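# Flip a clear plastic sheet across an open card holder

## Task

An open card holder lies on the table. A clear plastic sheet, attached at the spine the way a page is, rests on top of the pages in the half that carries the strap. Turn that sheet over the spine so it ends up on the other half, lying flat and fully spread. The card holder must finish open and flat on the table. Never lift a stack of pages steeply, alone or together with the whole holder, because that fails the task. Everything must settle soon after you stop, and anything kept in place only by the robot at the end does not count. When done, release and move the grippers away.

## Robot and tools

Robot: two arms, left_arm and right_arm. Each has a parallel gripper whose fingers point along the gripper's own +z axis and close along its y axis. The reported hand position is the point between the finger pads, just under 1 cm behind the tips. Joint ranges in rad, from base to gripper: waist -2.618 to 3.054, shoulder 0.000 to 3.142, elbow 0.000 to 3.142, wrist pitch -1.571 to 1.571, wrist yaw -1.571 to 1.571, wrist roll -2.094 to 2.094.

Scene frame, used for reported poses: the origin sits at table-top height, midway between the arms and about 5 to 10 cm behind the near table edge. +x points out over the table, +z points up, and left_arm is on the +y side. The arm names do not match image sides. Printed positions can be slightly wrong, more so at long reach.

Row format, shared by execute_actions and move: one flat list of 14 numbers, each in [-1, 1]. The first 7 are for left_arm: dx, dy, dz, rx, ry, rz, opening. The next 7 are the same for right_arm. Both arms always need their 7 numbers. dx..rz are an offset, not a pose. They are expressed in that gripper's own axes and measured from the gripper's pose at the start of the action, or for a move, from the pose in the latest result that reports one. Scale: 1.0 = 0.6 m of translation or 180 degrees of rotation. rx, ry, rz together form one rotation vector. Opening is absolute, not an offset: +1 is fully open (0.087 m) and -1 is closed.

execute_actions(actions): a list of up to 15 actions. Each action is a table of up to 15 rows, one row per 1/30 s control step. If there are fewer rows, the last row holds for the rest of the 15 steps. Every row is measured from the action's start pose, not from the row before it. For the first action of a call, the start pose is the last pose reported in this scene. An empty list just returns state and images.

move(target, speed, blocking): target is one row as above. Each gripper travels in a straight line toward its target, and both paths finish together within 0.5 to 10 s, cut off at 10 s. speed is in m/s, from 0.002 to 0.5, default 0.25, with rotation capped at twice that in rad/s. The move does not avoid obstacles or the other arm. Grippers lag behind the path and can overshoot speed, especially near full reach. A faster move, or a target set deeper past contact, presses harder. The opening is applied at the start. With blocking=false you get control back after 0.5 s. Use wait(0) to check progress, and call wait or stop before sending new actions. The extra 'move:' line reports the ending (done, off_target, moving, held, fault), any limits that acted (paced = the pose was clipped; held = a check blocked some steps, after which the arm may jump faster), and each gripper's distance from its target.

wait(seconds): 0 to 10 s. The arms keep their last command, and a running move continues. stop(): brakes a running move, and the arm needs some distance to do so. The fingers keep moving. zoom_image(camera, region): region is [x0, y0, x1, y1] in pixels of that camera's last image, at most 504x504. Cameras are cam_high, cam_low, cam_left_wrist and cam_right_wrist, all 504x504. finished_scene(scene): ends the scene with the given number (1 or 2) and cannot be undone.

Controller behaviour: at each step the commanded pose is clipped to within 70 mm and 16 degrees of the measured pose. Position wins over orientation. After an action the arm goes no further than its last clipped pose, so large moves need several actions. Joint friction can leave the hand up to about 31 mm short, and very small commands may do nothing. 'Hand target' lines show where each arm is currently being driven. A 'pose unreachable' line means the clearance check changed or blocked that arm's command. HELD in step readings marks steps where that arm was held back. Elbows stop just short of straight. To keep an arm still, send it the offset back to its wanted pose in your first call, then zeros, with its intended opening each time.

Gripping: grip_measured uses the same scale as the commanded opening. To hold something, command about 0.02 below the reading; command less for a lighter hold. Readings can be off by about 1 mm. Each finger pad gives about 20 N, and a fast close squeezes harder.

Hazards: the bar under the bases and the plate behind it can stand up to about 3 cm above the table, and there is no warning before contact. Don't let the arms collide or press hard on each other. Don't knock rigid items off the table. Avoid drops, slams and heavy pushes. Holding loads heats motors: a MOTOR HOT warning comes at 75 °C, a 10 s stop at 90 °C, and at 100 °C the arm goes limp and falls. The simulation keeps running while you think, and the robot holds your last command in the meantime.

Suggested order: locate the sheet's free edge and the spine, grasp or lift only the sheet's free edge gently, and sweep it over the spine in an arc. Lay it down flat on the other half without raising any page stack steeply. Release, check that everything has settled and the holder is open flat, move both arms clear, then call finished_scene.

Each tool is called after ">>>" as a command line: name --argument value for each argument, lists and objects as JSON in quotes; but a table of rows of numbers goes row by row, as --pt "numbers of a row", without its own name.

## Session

>>> execute_actions --actions '[]'

Scene clock: 0.00 s.
left_arm: end_effector_position=(+0.3613, +0.3146, +0.3639) grip_measured=+0.985 end_effector_quat_wxyz=(+0.724, +0.000, +0.690, -0.001) | right_arm: end_effector_position=(+0.3865, -0.3241, +0.3366) grip_measured=+0.987 end_effector_quat_wxyz=(+0.700, -0.007, +0.714, -0.008)
Joint positions: left_arm=[0.011 1.032 1.041 0.007 0.011 0.01  0.087] | right_arm=[-0.002  1.042  1.061 -0.007  0.011  0.004  0.087]
Joint velocities: left_arm=[-0.012 -0.002  0.002 -0.037  0.007 -0.051  0.   ] | right_arm=[ 0.002 -0.012 -0.007  0.007 -0.007  0.022 -0.001]
Motor temperatures (°C, as the motors report them): left_arm=[20 23 24 24 25 22] | right_arm=[22 24 24 28 25 24]
Hand target (left_arm): +0.361, +0.315, +0.364; +0.724, +0.000, +0.690, -0.001
Hand target (right_arm): +0.386, -0.324, +0.337; +0.700, -0.007, +0.714, -0.008

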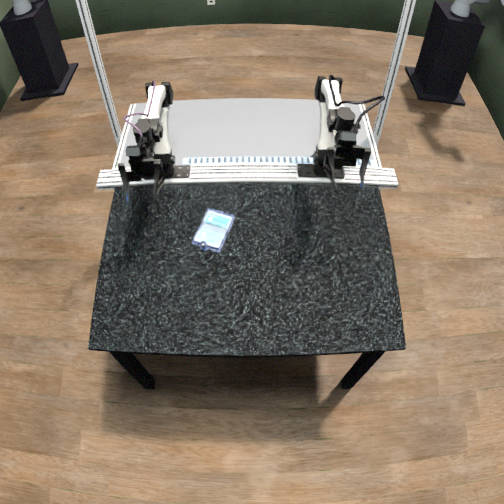

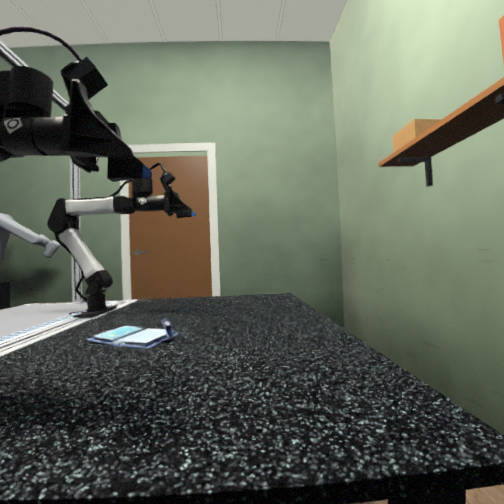

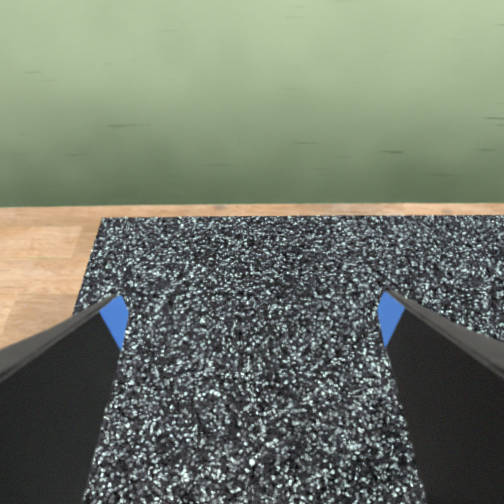

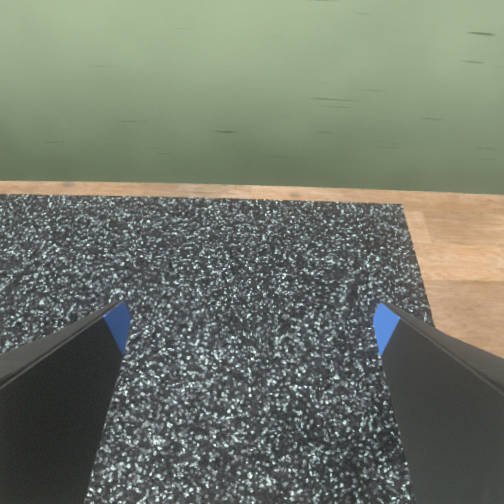

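>>> move --target '[0,0,0,0,0,0,1,0.47,0.18,-0.01,-0.196,0.468,0.196,-0.5]' --speed 0.35

>>> zoom_image --camera "cam_low" --region '[75,290,215,370]'

>>> zoom_image --camera "cam_high" --region '[150,195,250,275]'

Scene clock: 7.80 s.
left_arm: end_effector_position=(+0.3613, +0.3146, +0.3639) grip_measured=+0.985 end_effector_quat_wxyz=(+0.724, +0.000, +0.690, -0.001) | right_arm: end_effector_position=(+0.3740, -0.2261, +0.0478) grip_measured=-0.500 end_effector_quat_wxyz=(-0.001, +0.007, +0.931, +0.365)
Joint positions: left_arm=[0.011 1.032 1.041 0.007 0.011 0.01  0.087] | right_arm=[-0.05   2.163  1.72  -1.126 -0.772 -0.036  0.022]
Joint velocities: left_arm=[-0.007 -0.012 -0.017  0.007  0.007 -0.051 -0.001] | right_arm=[ 0.007 -0.007  0.007  0.051 -0.022  0.007  0.001]
Motor temperatures (°C, as the motors report them): left_arm=[20 23 25 26 25 22] | right_arm=[22 25 25 30 25 24]
Hand target (left_arm): +0.361, +0.315, +0.364; +0.724, +0.000, +0.690, -0.001
Hand target (right_arm): +0.374, -0.223, +0.049; -0.007, +0.002, +0.930, +0.368
Off the commanded pose (left_arm): 0.000 m, 0 deg.
Off the commanded pose (right_arm): 0.007 m, 1 deg.
move: done

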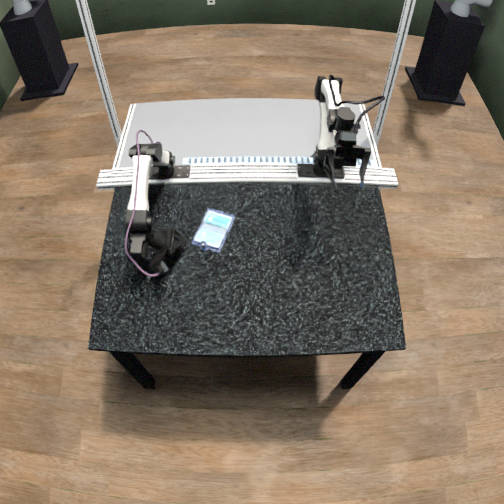

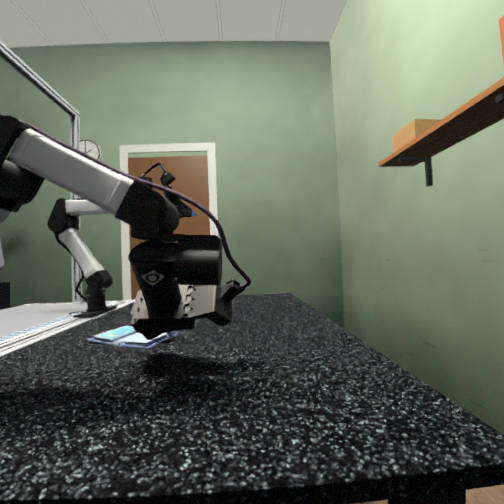

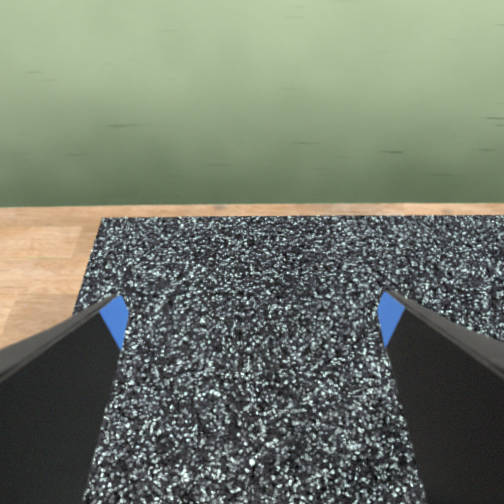

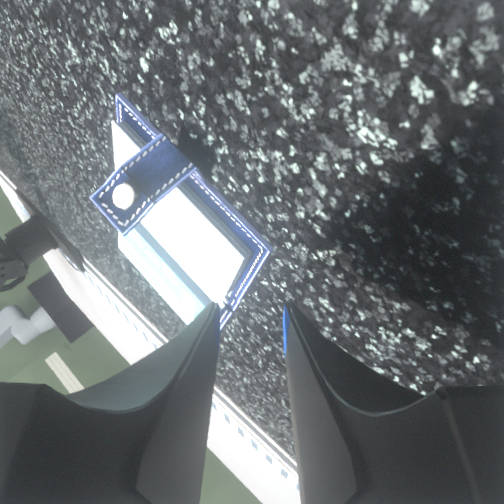

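Region (75, 290, 215, 370) of cam_low's 504x504 image, scaled by 3.600, with more detail than that image has; it fills the top 288 rows of this view, and the rest is white.

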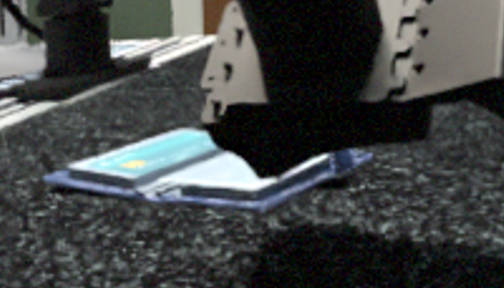

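Region (150, 195, 250, 275) of cam_high's 504x504 image, scaled by 5.040, with more detail than that image has; it fills the top 403 rows of this view, and the rest is white.

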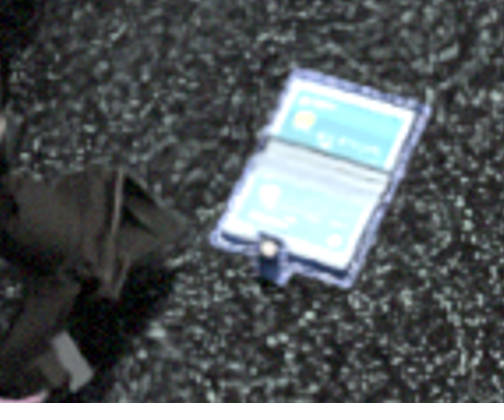

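>>> move --target '[0,0,0,0,0,0,1,0,0.012,0.035,0,0.085,-0.092,-0.65]' --speed 0.12

>>> zoom_image --camera "cam_right_wrist" --region '[150,200,350,400]'

>>> zoom_image --camera "cam_low" --region '[75,290,215,370]'

Scene clock: 13.17 s.
left_arm: end_effector_position=(+0.3613, +0.3146, +0.3639) grip_measured=+0.985 end_effector_quat_wxyz=(+0.724, +0.000, +0.690, -0.001) | right_arm: end_effector_position=(+0.3747, -0.2070, +0.0412) grip_measured=-0.649 end_effector_quat_wxyz=(-0.060, -0.172, +0.914, +0.362)
Joint positions: left_arm=[0.011 1.032 1.041 0.007 0.011 0.01  0.087] | right_arm=[ 0.044  2.431  2.151 -1.526 -0.734 -0.423  0.015]
Joint velocities: left_arm=[-0.002 -0.012  0.007  0.007 -0.007  0.007  0.   ] | right_arm=[-0.002 -0.002 -0.007  0.007 -0.037 -0.022 -0.   ]
Motor temperatures (°C, as the motors report them): left_arm=[20 23 26 27 25 22] | right_arm=[22 27 26 29 25 24]
Hand target (left_arm): +0.361, +0.315, +0.364; +0.724, +0.000, +0.690, -0.001
Hand target (right_arm): +0.373, -0.206, +0.038; -0.071, -0.177, +0.914, +0.359
Off the commanded pose (left_arm): 0.000 m, 0 deg.
Off the commanded pose (right_arm): 0.004 m, 1 deg.
move: done

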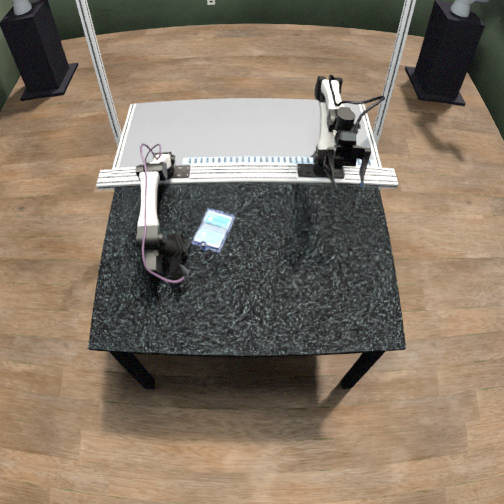

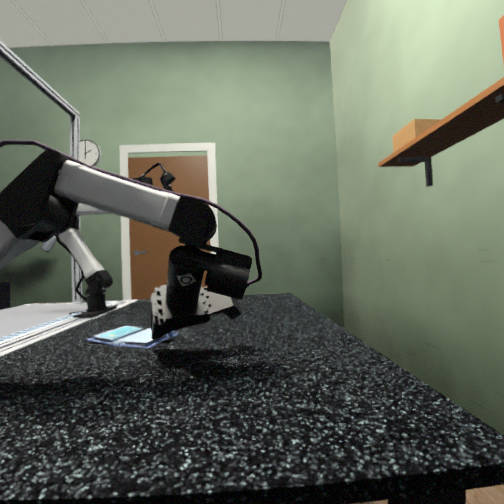

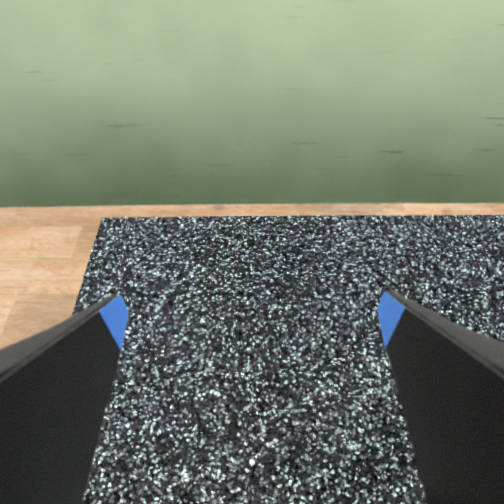

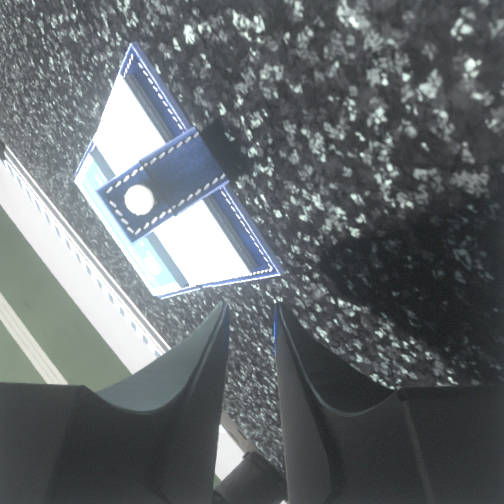

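Region (150, 200, 350, 400) of cam_right_wrist's 504x504 image, scaled by 2.520, with more detail than that image has.

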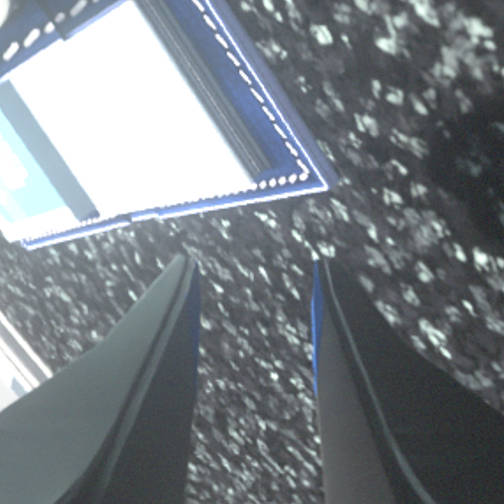

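Region (75, 290, 215, 370) of cam_low's 504x504 image, scaled by 3.600, with more detail than that image has; it fills the top 288 rows of this view, and the rest is white.

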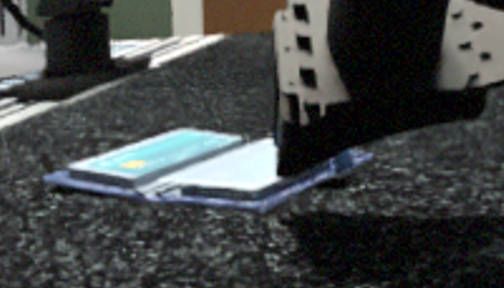

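>>> move --target '[0,0,0,0,0,0,1,0,0.002,0.032,0,0,0,-0.75]' --speed 0.025

>>> zoom_image --camera "cam_right_wrist" --region '[180,230,320,370]'

>>> zoom_image --camera "cam_high" --region '[170,215,230,265]'

Scene clock: 16.63 s.
left_arm: end_effector_position=(+0.3613, +0.3146, +0.3639) grip_measured=+0.985 end_effector_quat_wxyz=(+0.724, +0.000, +0.690, -0.001) | right_arm: end_effector_position=(+0.3743, -0.1974, +0.0252) grip_measured=-0.750 end_effector_quat_wxyz=(-0.059, -0.174, +0.914, +0.361)
Joint positions: left_arm=[0.011 1.032 1.041 0.007 0.011 0.01  0.087] | right_arm=[ 0.067  2.431  2.092 -1.445 -0.736 -0.395  0.011]
Joint velocities: left_arm=[ 0.002 -0.012  0.002 -0.037 -0.081  0.007 -0.001] | right_arm=[ 0.012  0.007 -0.017  0.022  0.007 -0.095  0.   ]
Motor temperatures (°C, as the motors report them): left_arm=[20 23 26 28 25 22] | right_arm=[22 28 26 29 25 24]
Hand target (left_arm): +0.361, +0.315, +0.364; +0.724, +0.000, +0.690, -0.001
Hand target (right_arm): +0.370, -0.194, +0.028; -0.060, -0.172, +0.914, +0.362
Off the commanded pose (left_arm): 0.000 m, 0 deg.
Off the commanded pose (right_arm): 0.006 m, 0 deg.
move: done

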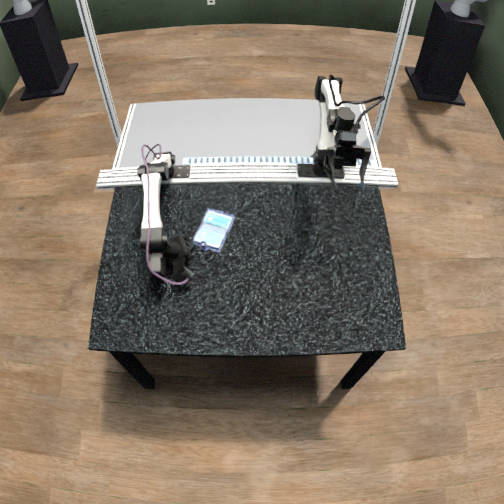

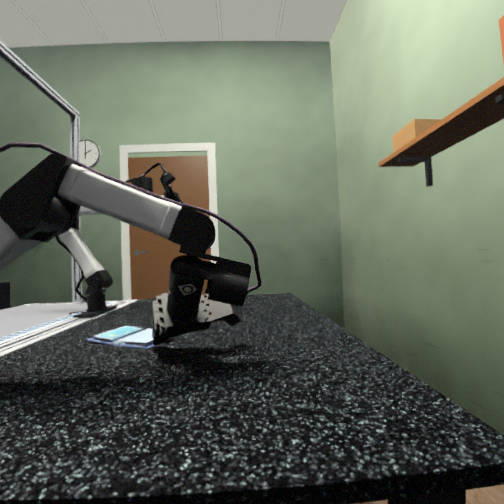

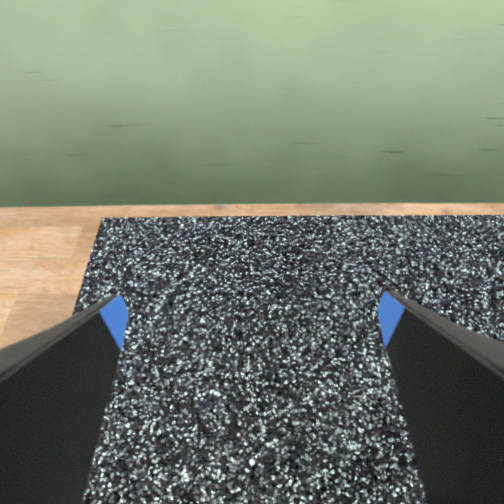

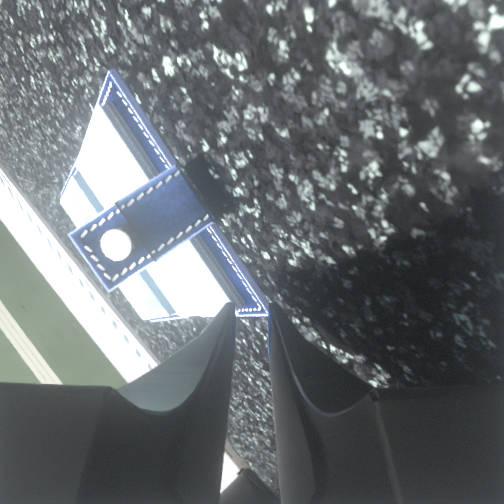

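Region (180, 230, 320, 370) of cam_right_wrist's 504x504 image, scaled by 3.600, with more detail than that image has.

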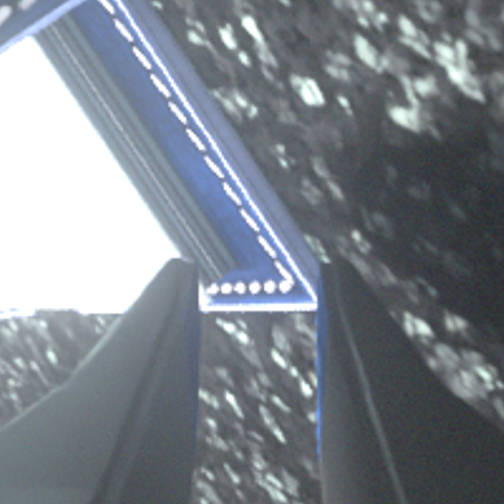

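Region (170, 215, 230, 265) of cam_high's 504x504 image, scaled by 8.400, with more detail than that image has.

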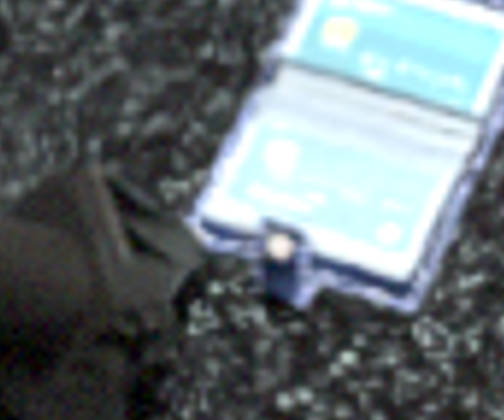

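>>> move --target '[0.35,-0.6,0.05,0.28,0.28,0,1,0.012,0.02,0,0,0,0,-0.75]'

>>> zoom_image --camera "cam_right_wrist" --region '[180,230,320,370]'

>>> zoom_image --camera "cam_high" --region '[170,215,230,265]'

Scene clock: 22.37 s.
left_arm: end_effector_position=(+0.4049, -0.0431, +0.1644) grip_measured=+0.985 end_effector_quat_wxyz=(+0.317, +0.295, +0.853, -0.291) | right_arm: end_effector_position=(+0.3700, -0.1975, +0.0299) grip_measured=-0.750 end_effector_quat_wxyz=(-0.056, -0.173, +0.915, +0.360)
Joint positions: left_arm=[-0.575  2.09   1.895 -0.583  0.388 -0.086  0.087] | right_arm=[ 0.067  2.398  2.053 -1.431 -0.736 -0.389  0.011]
Joint velocities: left_arm=[ 0.002  0.002 -0.007 -0.066 -0.007 -0.066  0.   ] | right_arm=[-0.007 -0.007  0.002  0.037 -0.037 -0.007 -0.   ]
Motor temperatures (°C, as the motors report them): left_arm=[20 23 27 28 25 22] | right_arm=[22 32 26 28 25 24]
Hand target (left_arm): +0.403, -0.046, +0.162; +0.307, +0.297, +0.855, -0.295
Hand target (right_arm): +0.364, -0.192, +0.033; -0.059, -0.174, +0.914, +0.361
Off the commanded pose (left_arm): 0.010 m, 2 deg.
Off the commanded pose (right_arm): 0.009 m, 0 deg.
move: done

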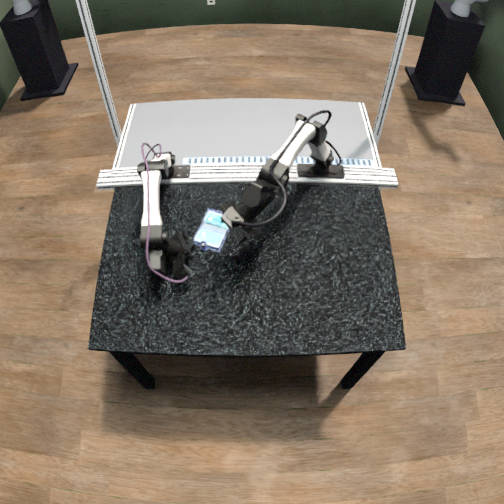

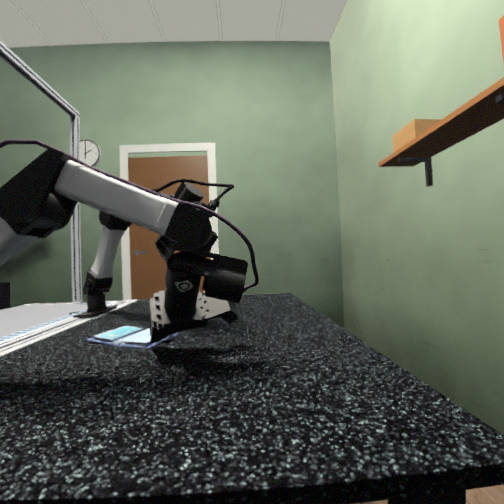

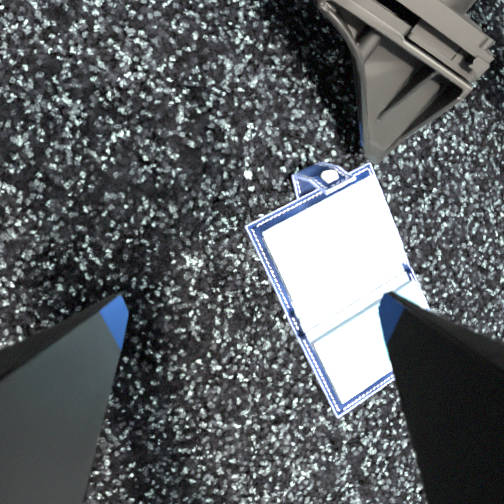

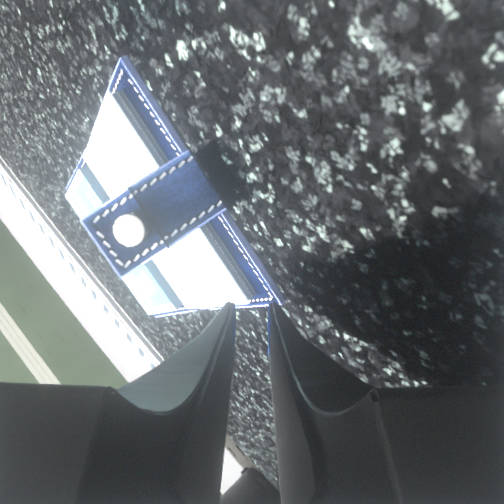

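Region (180, 230, 320, 370) of cam_right_wrist's 504x504 image, scaled by 3.600, with more detail than that image has.

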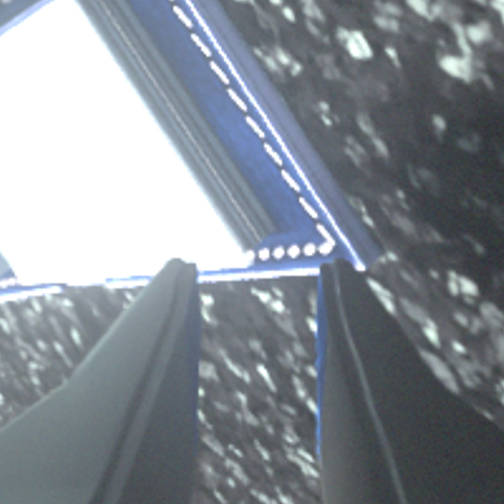

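Region (170, 215, 230, 265) of cam_high's 504x504 image, scaled by 8.400, with more detail than that image has.

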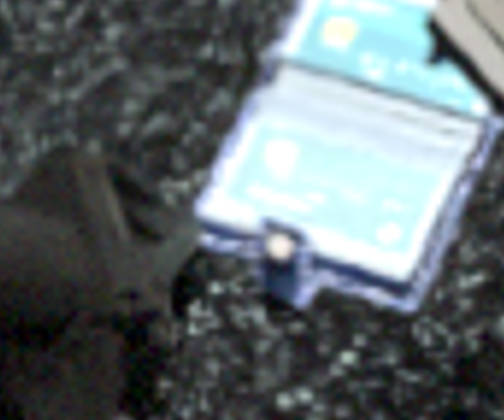

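>>> move --target '[0,0,0,0,0,0,1,0,0.013,0.02,0,0,0,-0.75]' --speed 0.02

>>> zoom_image --camera "cam_right_wrist" --region '[180,230,320,370]'

>>> zoom_image --camera "cam_left_wrist" --region '[310,120,430,220]'

Scene clock: 26.53 s.
left_arm: end_effector_position=(+0.4041, -0.0428, +0.1639) grip_measured=+0.985 end_effector_quat_wxyz=(+0.315, +0.295, +0.854, -0.291) | right_arm: end_effector_position=(+0.3695, -0.1881, +0.0229) grip_measured=-0.750 end_effector_quat_wxyz=(-0.056, -0.174, +0.915, +0.359)
Joint positions: left_arm=[-0.575  2.09   1.895 -0.587  0.389 -0.086  0.087] | right_arm=[ 0.09   2.398  2.028 -1.387 -0.737 -0.362  0.011]
Joint velocities: left_arm=[-0.007  0.002 -0.007  0.051  0.066 -0.095  0.   ] | right_arm=[-0.002  0.012 -0.002  0.007 -0.022  0.051 -0.   ]
Motor temperatures (°C, as the motors report them): left_arm=[20 25 27 28 25 22] | right_arm=[22 35 26 28 25 24]
Hand target (left_arm): +0.405, -0.043, +0.164; +0.317, +0.295, +0.853, -0.291
Hand target (right_arm): +0.365, -0.184, +0.027; -0.057, -0.173, +0.915, +0.360
Off the commanded pose (left_arm): 0.001 m, 0 deg.
Off the commanded pose (right_arm): 0.007 m, 0 deg.
move: done

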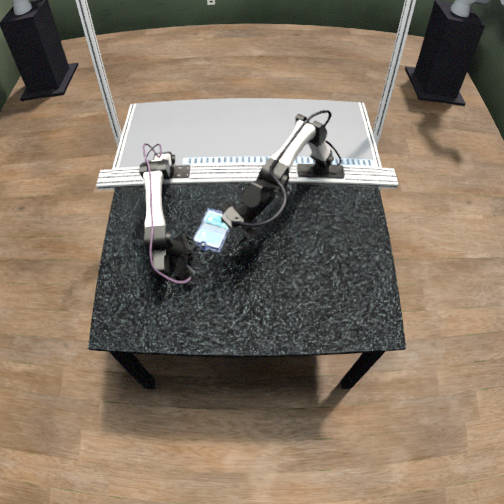

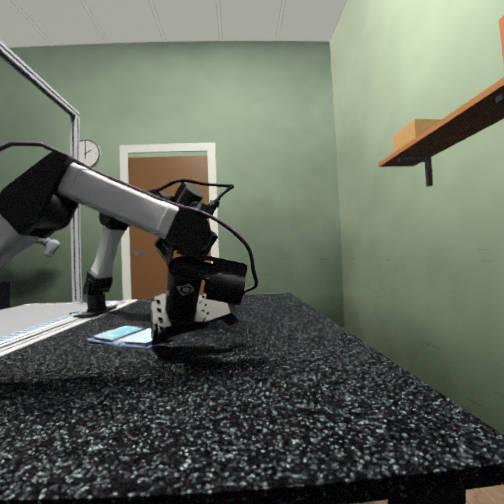

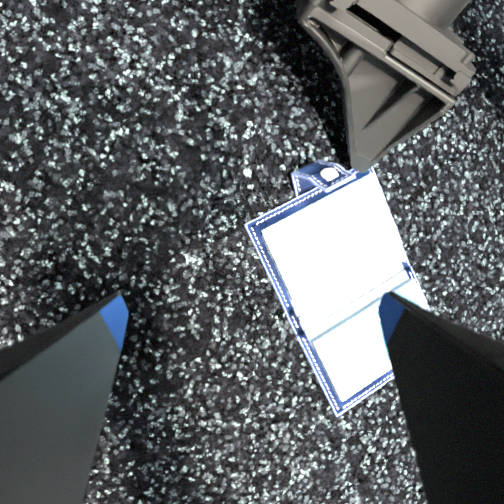

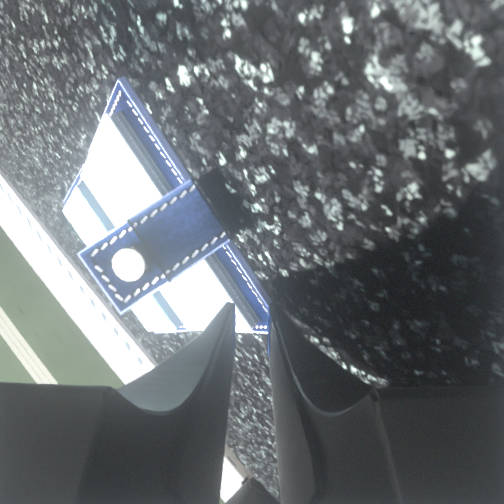

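Region (180, 230, 320, 370) of cam_right_wrist's 504x504 image, scaled by 3.600, with more detail than that image has.

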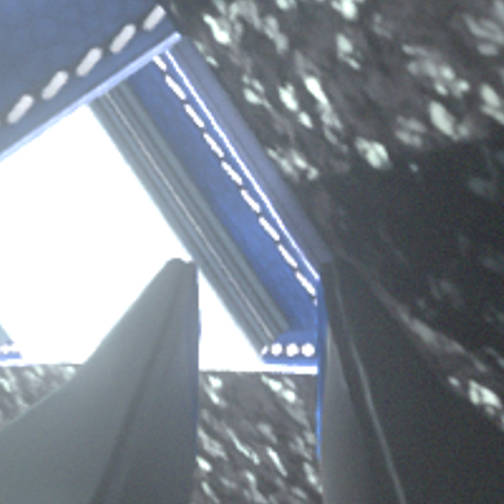

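Region (310, 120, 430, 220) of cam_left_wrist's 504x504 image, scaled by 4.200, with more detail than that image has.

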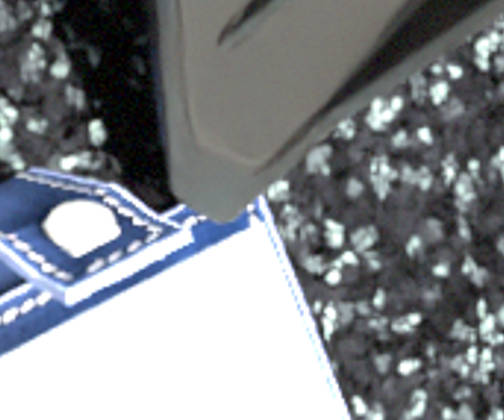

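>>> move --target '[0,0,0,0,0,0,1,0.022,0.012,0.004,0,0,0,-0.75]' --speed 0.015

>>> zoom_image --camera "cam_right_wrist" --region '[180,230,320,370]'

>>> zoom_image --camera "cam_left_wrist" --region '[310,120,430,220]'

Scene clock: 31.53 s.
left_arm: end_effector_position=(+0.4041, -0.0428, +0.1639) grip_measured=+0.985 end_effector_quat_wxyz=(+0.315, +0.295, +0.854, -0.291) | right_arm: end_effector_position=(+0.3595, -0.1890, +0.0231) grip_measured=-0.750 end_effector_quat_wxyz=(-0.057, -0.173, +0.916, +0.358)
Joint positions: left_arm=[-0.575  2.09   1.895 -0.587  0.389 -0.086  0.087] | right_arm=[ 0.09   2.351  1.944 -1.35  -0.737 -0.36   0.011]
Joint velocities: left_arm=[-0.002 -0.002  0.017 -0.037 -0.007 -0.051 -0.   ] | right_arm=[-0.002 -0.007  0.002  0.051 -0.007  0.11   0.001]
Motor temperatures (°C, as the motors report them): left_arm=[20 26 28 28 25 22] | right_arm=[22 38 26 28 25 24]
Hand target (left_arm): +0.404, -0.043, +0.164; +0.315, +0.295, +0.854, -0.291
Hand target (right_arm): +0.355, -0.186, +0.026; -0.057, -0.174, +0.915, +0.359
Off the commanded pose (left_arm): 0.000 m, 0 deg.
Off the commanded pose (right_arm): 0.006 m, 0 deg.
move: done

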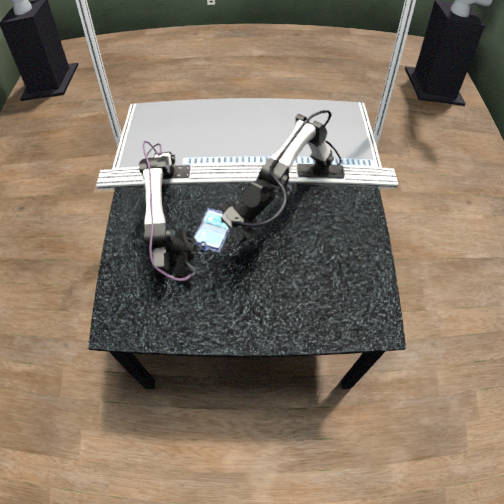

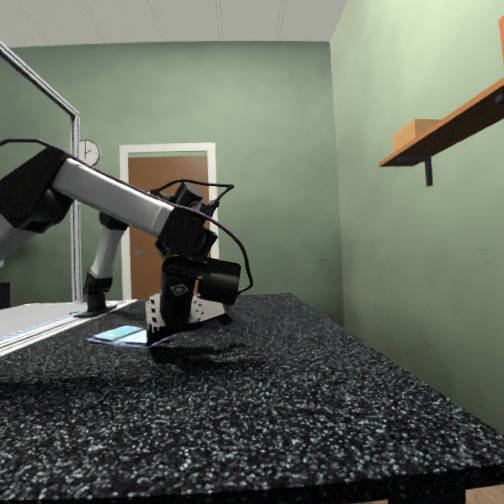

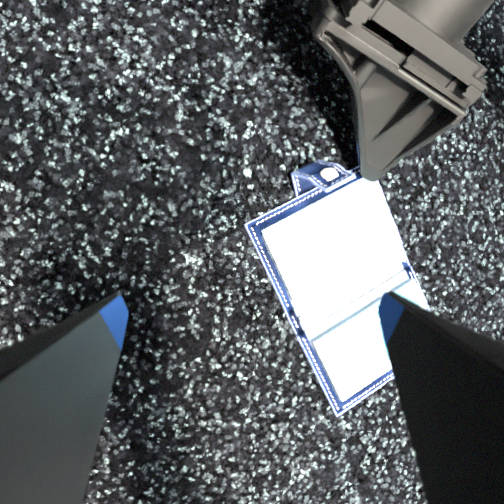

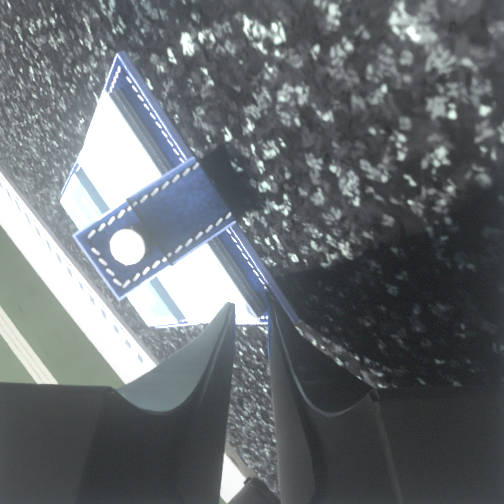

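Region (180, 230, 320, 370) of cam_right_wrist's 504x504 image, scaled by 3.600, with more detail than that image has.

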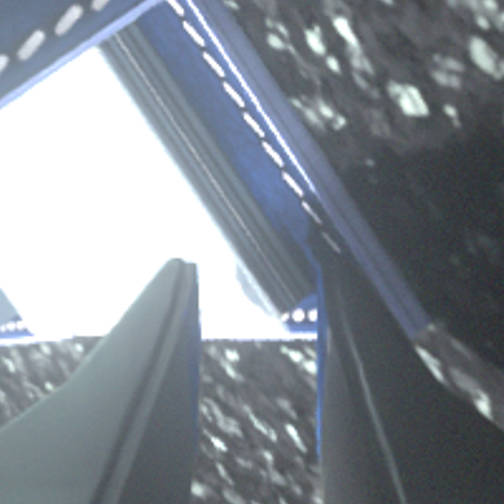

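Region (310, 120, 430, 220) of cam_left_wrist's 504x504 image, scaled by 4.200, with more detail than that image has.

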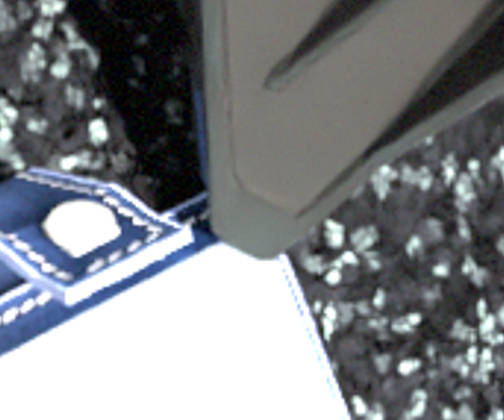

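Plausibly in the jaws; close and lift.

>>> execute_actions --actions '[[[0,0,0,0,0,0,1,0,0,0,0,0,0,-0.9]],[[0,0,0,0,0,0,1,0,0,0,0,0,0,-1]]]'

>>> move --target '[0,0,-0.08,0,0,0,1,0.02,0.04,-0.02,0,0,0,-1]' --speed 0.04

Scene clock: 35.17 s.
left_arm: end_effector_position=(+0.4041, -0.0428, +0.1639) grip_measured=+0.985 end_effector_quat_wxyz=(+0.315, +0.295, +0.854, -0.291) | right_arm: end_effector_position=(+0.3601, -0.1890, +0.0229) grip_measured=-1.000 end_effector_quat_wxyz=(-0.055, -0.174, +0.916, +0.358)
Joint positions: left_arm=[-0.575  2.09   1.895 -0.587  0.389 -0.086  0.087] | right_arm=[ 0.09   2.351  1.944 -1.347 -0.737 -0.36   0.   ]
Joint velocities: left_arm=[-0.012  0.022 -0.012  0.022 -0.037 -0.066 -0.001] | right_arm=[-0.007 -0.017  0.012 -0.095 -0.037 -0.007  0.   ]
Motor temperatures (°C, as the motors report them): left_arm=[20 28 28 28 25 22] | right_arm=[22 39 26 28 25 24]
Hand target (left_arm): +0.404, -0.043, +0.164; +0.315, +0.295, +0.854, -0.291
Hand target (right_arm): +0.360, -0.189, +0.023; -0.055, -0.174, +0.916, +0.358
Off the commanded pose (left_arm): 0.000 m, 0 deg.
Off the commanded pose (right_arm): 0.000 m, 0 deg.
Step readings (end_effector_position; steps 1 to 15: 1st action; 16 to 30: 2nd action):
0: left_arm (+0.4041, -0.0428, +0.1639) | right_arm (+0.3601, -0.1890, +0.0229)
1: left_arm (+0.4041, -0.0428, +0.1639) | right_arm (+0.3601, -0.1890, +0.0229)
2: left_arm (+0.4041, -0.0428, +0.1639) | right_arm (+0.3601, -0.1890, +0.0229)
4: left_arm (+0.4041, -0.0428, +0.1639) | right_arm (+0.3601, -0.1890, +0.0229)
8: left_arm (+0.4041, -0.0428, +0.1639) | right_arm (+0.3601, -0.1890, +0.0229)
15: left_arm (+0.4041, -0.0428, +0.1639) | right_arm (+0.3601, -0.1890, +0.0229)
16: left_arm (+0.4041, -0.0428, +0.1639) | right_arm (+0.3601, -0.1890, +0.0229)
17: left_arm (+0.4041, -0.0428, +0.1639) | right_arm (+0.3601, -0.1890, +0.0229)
19: left_arm (+0.4041, -0.0428, +0.1639) | right_arm (+0.3601, -0.1890, +0.0229)
23: left_arm (+0.4041, -0.0428, +0.1639) | right_arm (+0.3601, -0.1890, +0.0229)
30: end_effector_position above

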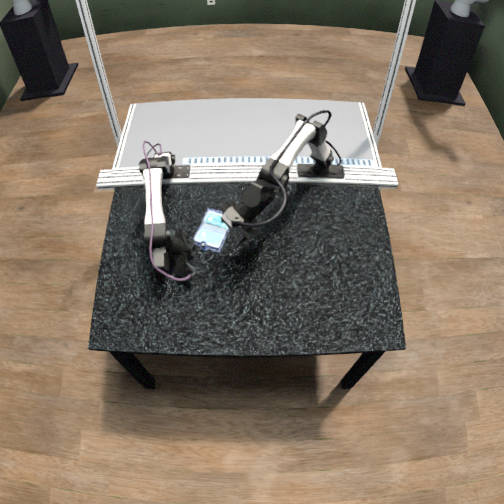

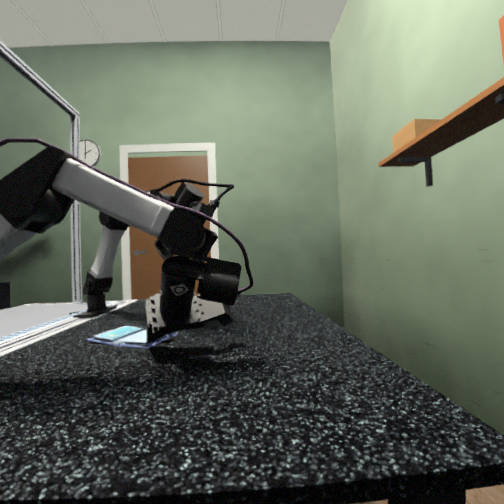

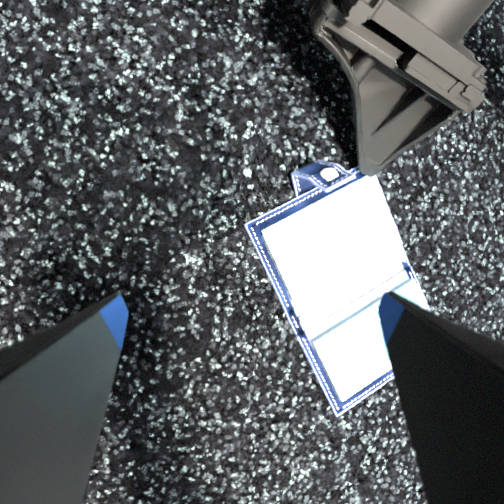

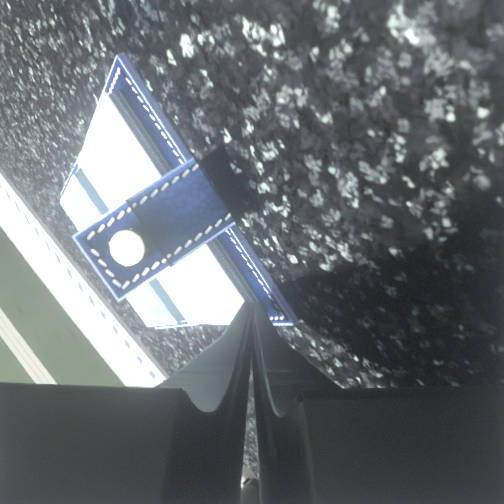

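Scene clock: 36.70 s.
left_arm: end_effector_position=(+0.3917, -0.0181, +0.1949) grip_measured=+0.985 end_effector_quat_wxyz=(+0.322, +0.294, +0.851, -0.291) | right_arm: end_effector_position=(+0.3577, -0.1886, +0.0427) grip_measured=-1.000 end_effector_quat_wxyz=(-0.038, -0.179, +0.916, +0.357)
Joint positions: left_arm=[-0.543  1.989  1.866 -0.652  0.408 -0.063  0.087] | right_arm=[ 0.09   2.285  1.921 -1.35  -0.737 -0.355  0.   ]
Joint velocities: left_arm=[-0.027  0.007  0.012 -0.037  0.007 -0.066  0.001] | right_arm=[ 0.007 -0.027 -0.007 -0.022 -0.022 -0.125  0.   ]
Motor temperatures (°C, as the motors report them): left_arm=[20 28 28 28 25 22] | right_arm=[22 40 26 28 25 24]
Hand target (left_arm): +0.387, -0.011, +0.194; +0.315, +0.295, +0.854, -0.291
Hand target (right_arm): +0.345, -0.185, +0.048; -0.055, -0.174, +0.916, +0.358
Off the commanded pose (left_arm): 0.010 m, 1 deg.
Off the commanded pose (right_arm): 0.014 m, 2 deg.
move: off_target (right_arm)

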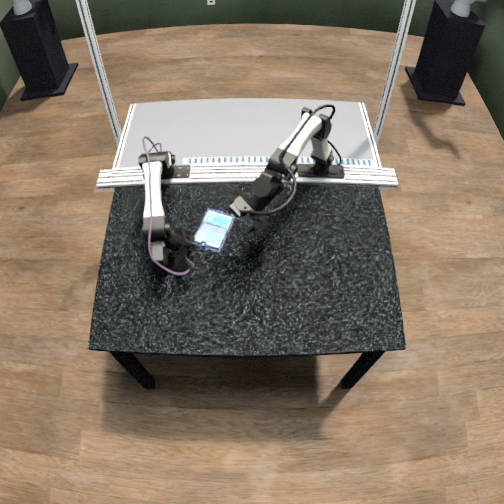

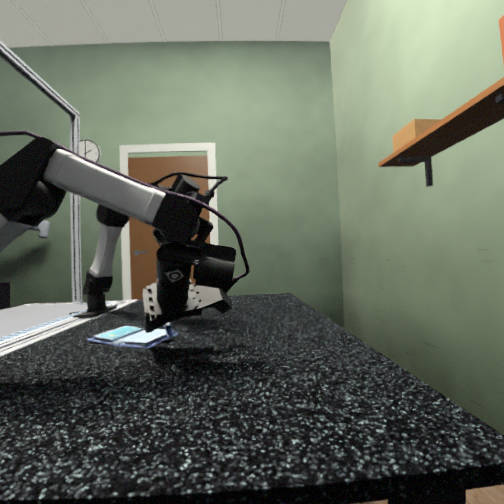

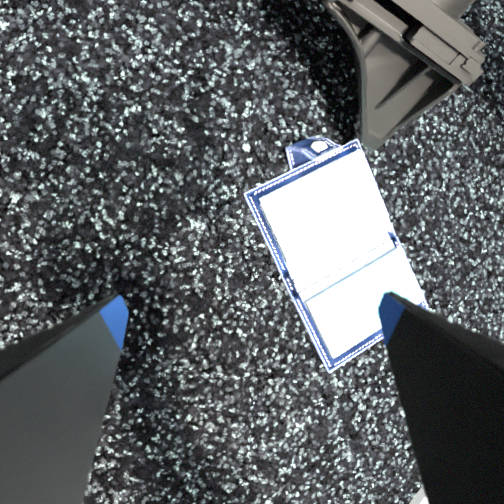

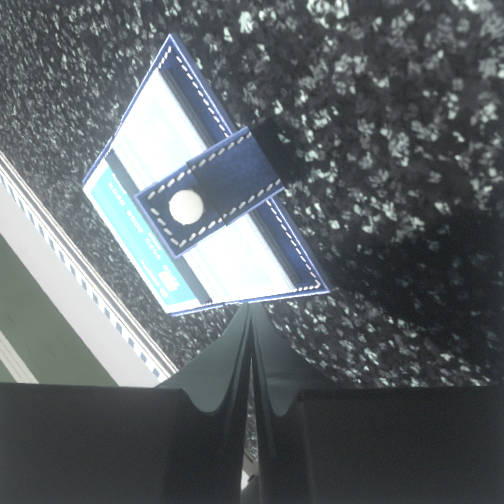

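>>> move --target '[0,0,0,0,0,0,1,0.004,-0.023,0.027,0,0,0,-0.7]' --speed 0.02

>>> zoom_image --camera "cam_right_wrist" --region '[180,230,320,370]'

>>> zoom_image --camera "cam_left_wrist" --region '[300,100,420,200]'

Scene clock: 41.67 s.
left_arm: end_effector_position=(+0.3914, -0.0179, +0.1946) grip_measured=+0.985 end_effector_quat_wxyz=(+0.321, +0.295, +0.852, -0.291) | right_arm: end_effector_position=(+0.3627, -0.1884, +0.0320) grip_measured=-0.700 end_effector_quat_wxyz=(-0.023, -0.185, +0.916, +0.355)
Joint positions: left_arm=[-0.543  1.989  1.866 -0.654  0.408 -0.063  0.087] | right_arm=[ 0.09   2.285  1.887 -1.285 -0.737 -0.355  0.013]
Joint velocities: left_arm=[-0.007 -0.007  0.002  0.007 -0.007  0.007 -0.   ] | right_arm=[ 0.017 -0.012 -0.002  0.007  0.007 -0.051 -0.001]
Motor temperatures (°C, as the motors report them): left_arm=[20 30 28 28 25 22] | right_arm=[22 41 26 28 25 24]
Hand target (left_arm): +0.392, -0.018, +0.195; +0.322, +0.294, +0.851, -0.291
Hand target (right_arm): +0.356, -0.188, +0.022; -0.038, -0.179, +0.916, +0.357
Off the commanded pose (left_arm): 0.000 m, 0 deg.
Off the commanded pose (right_arm): 0.012 m, 2 deg.
move: off_target (right_arm)

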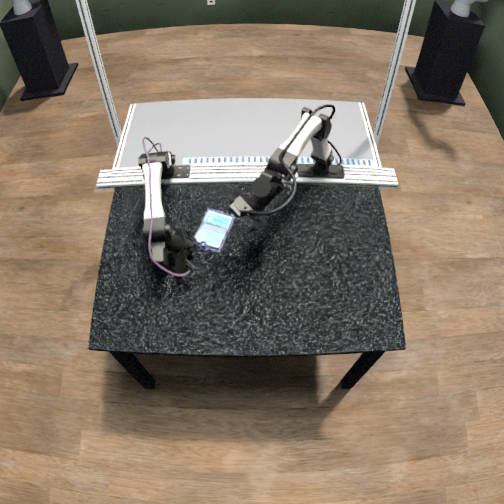

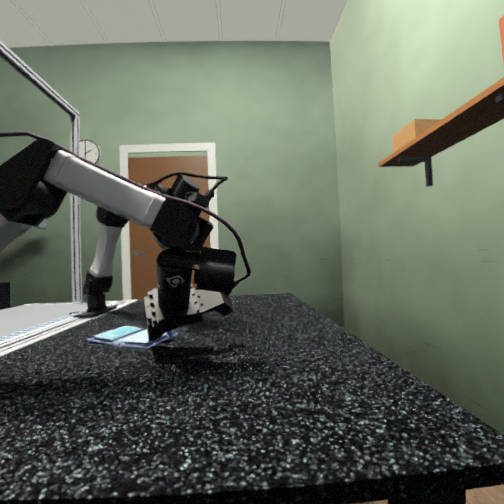

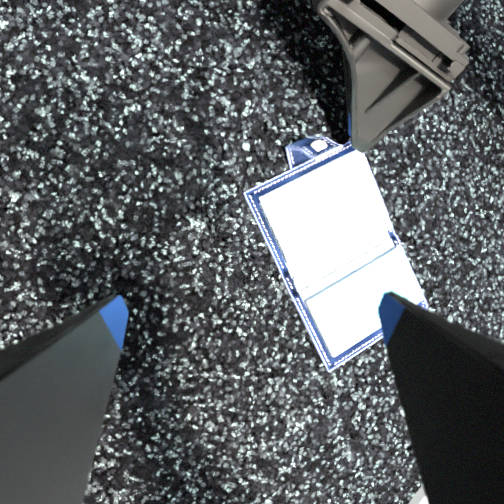

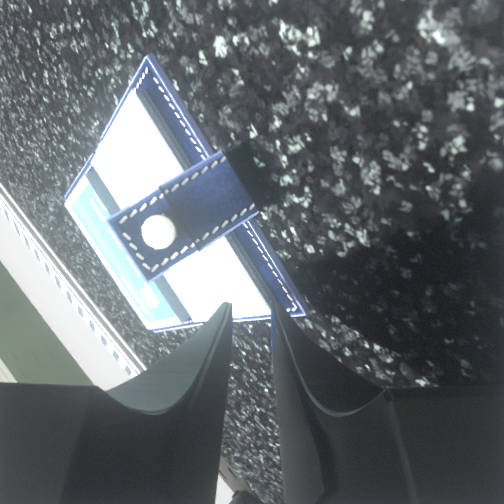

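Region (180, 230, 320, 370) of cam_right_wrist's 504x504 image, scaled by 3.600, with more detail than that image has.

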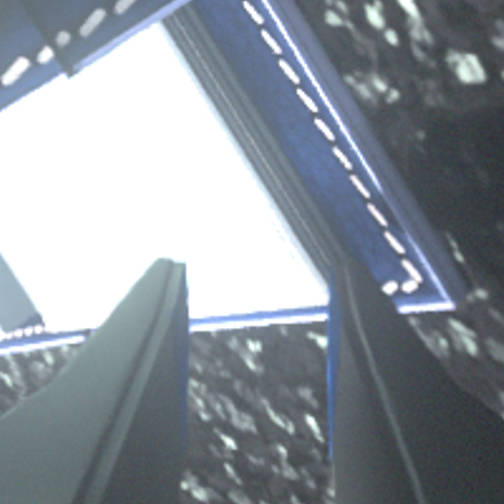

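Region (300, 100, 420, 200) of cam_left_wrist's 504x504 image, scaled by 4.200, with more detail than that image has.

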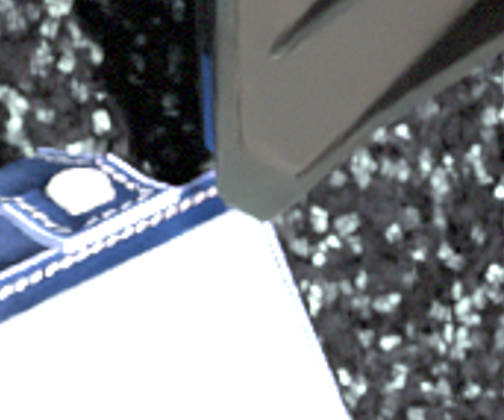

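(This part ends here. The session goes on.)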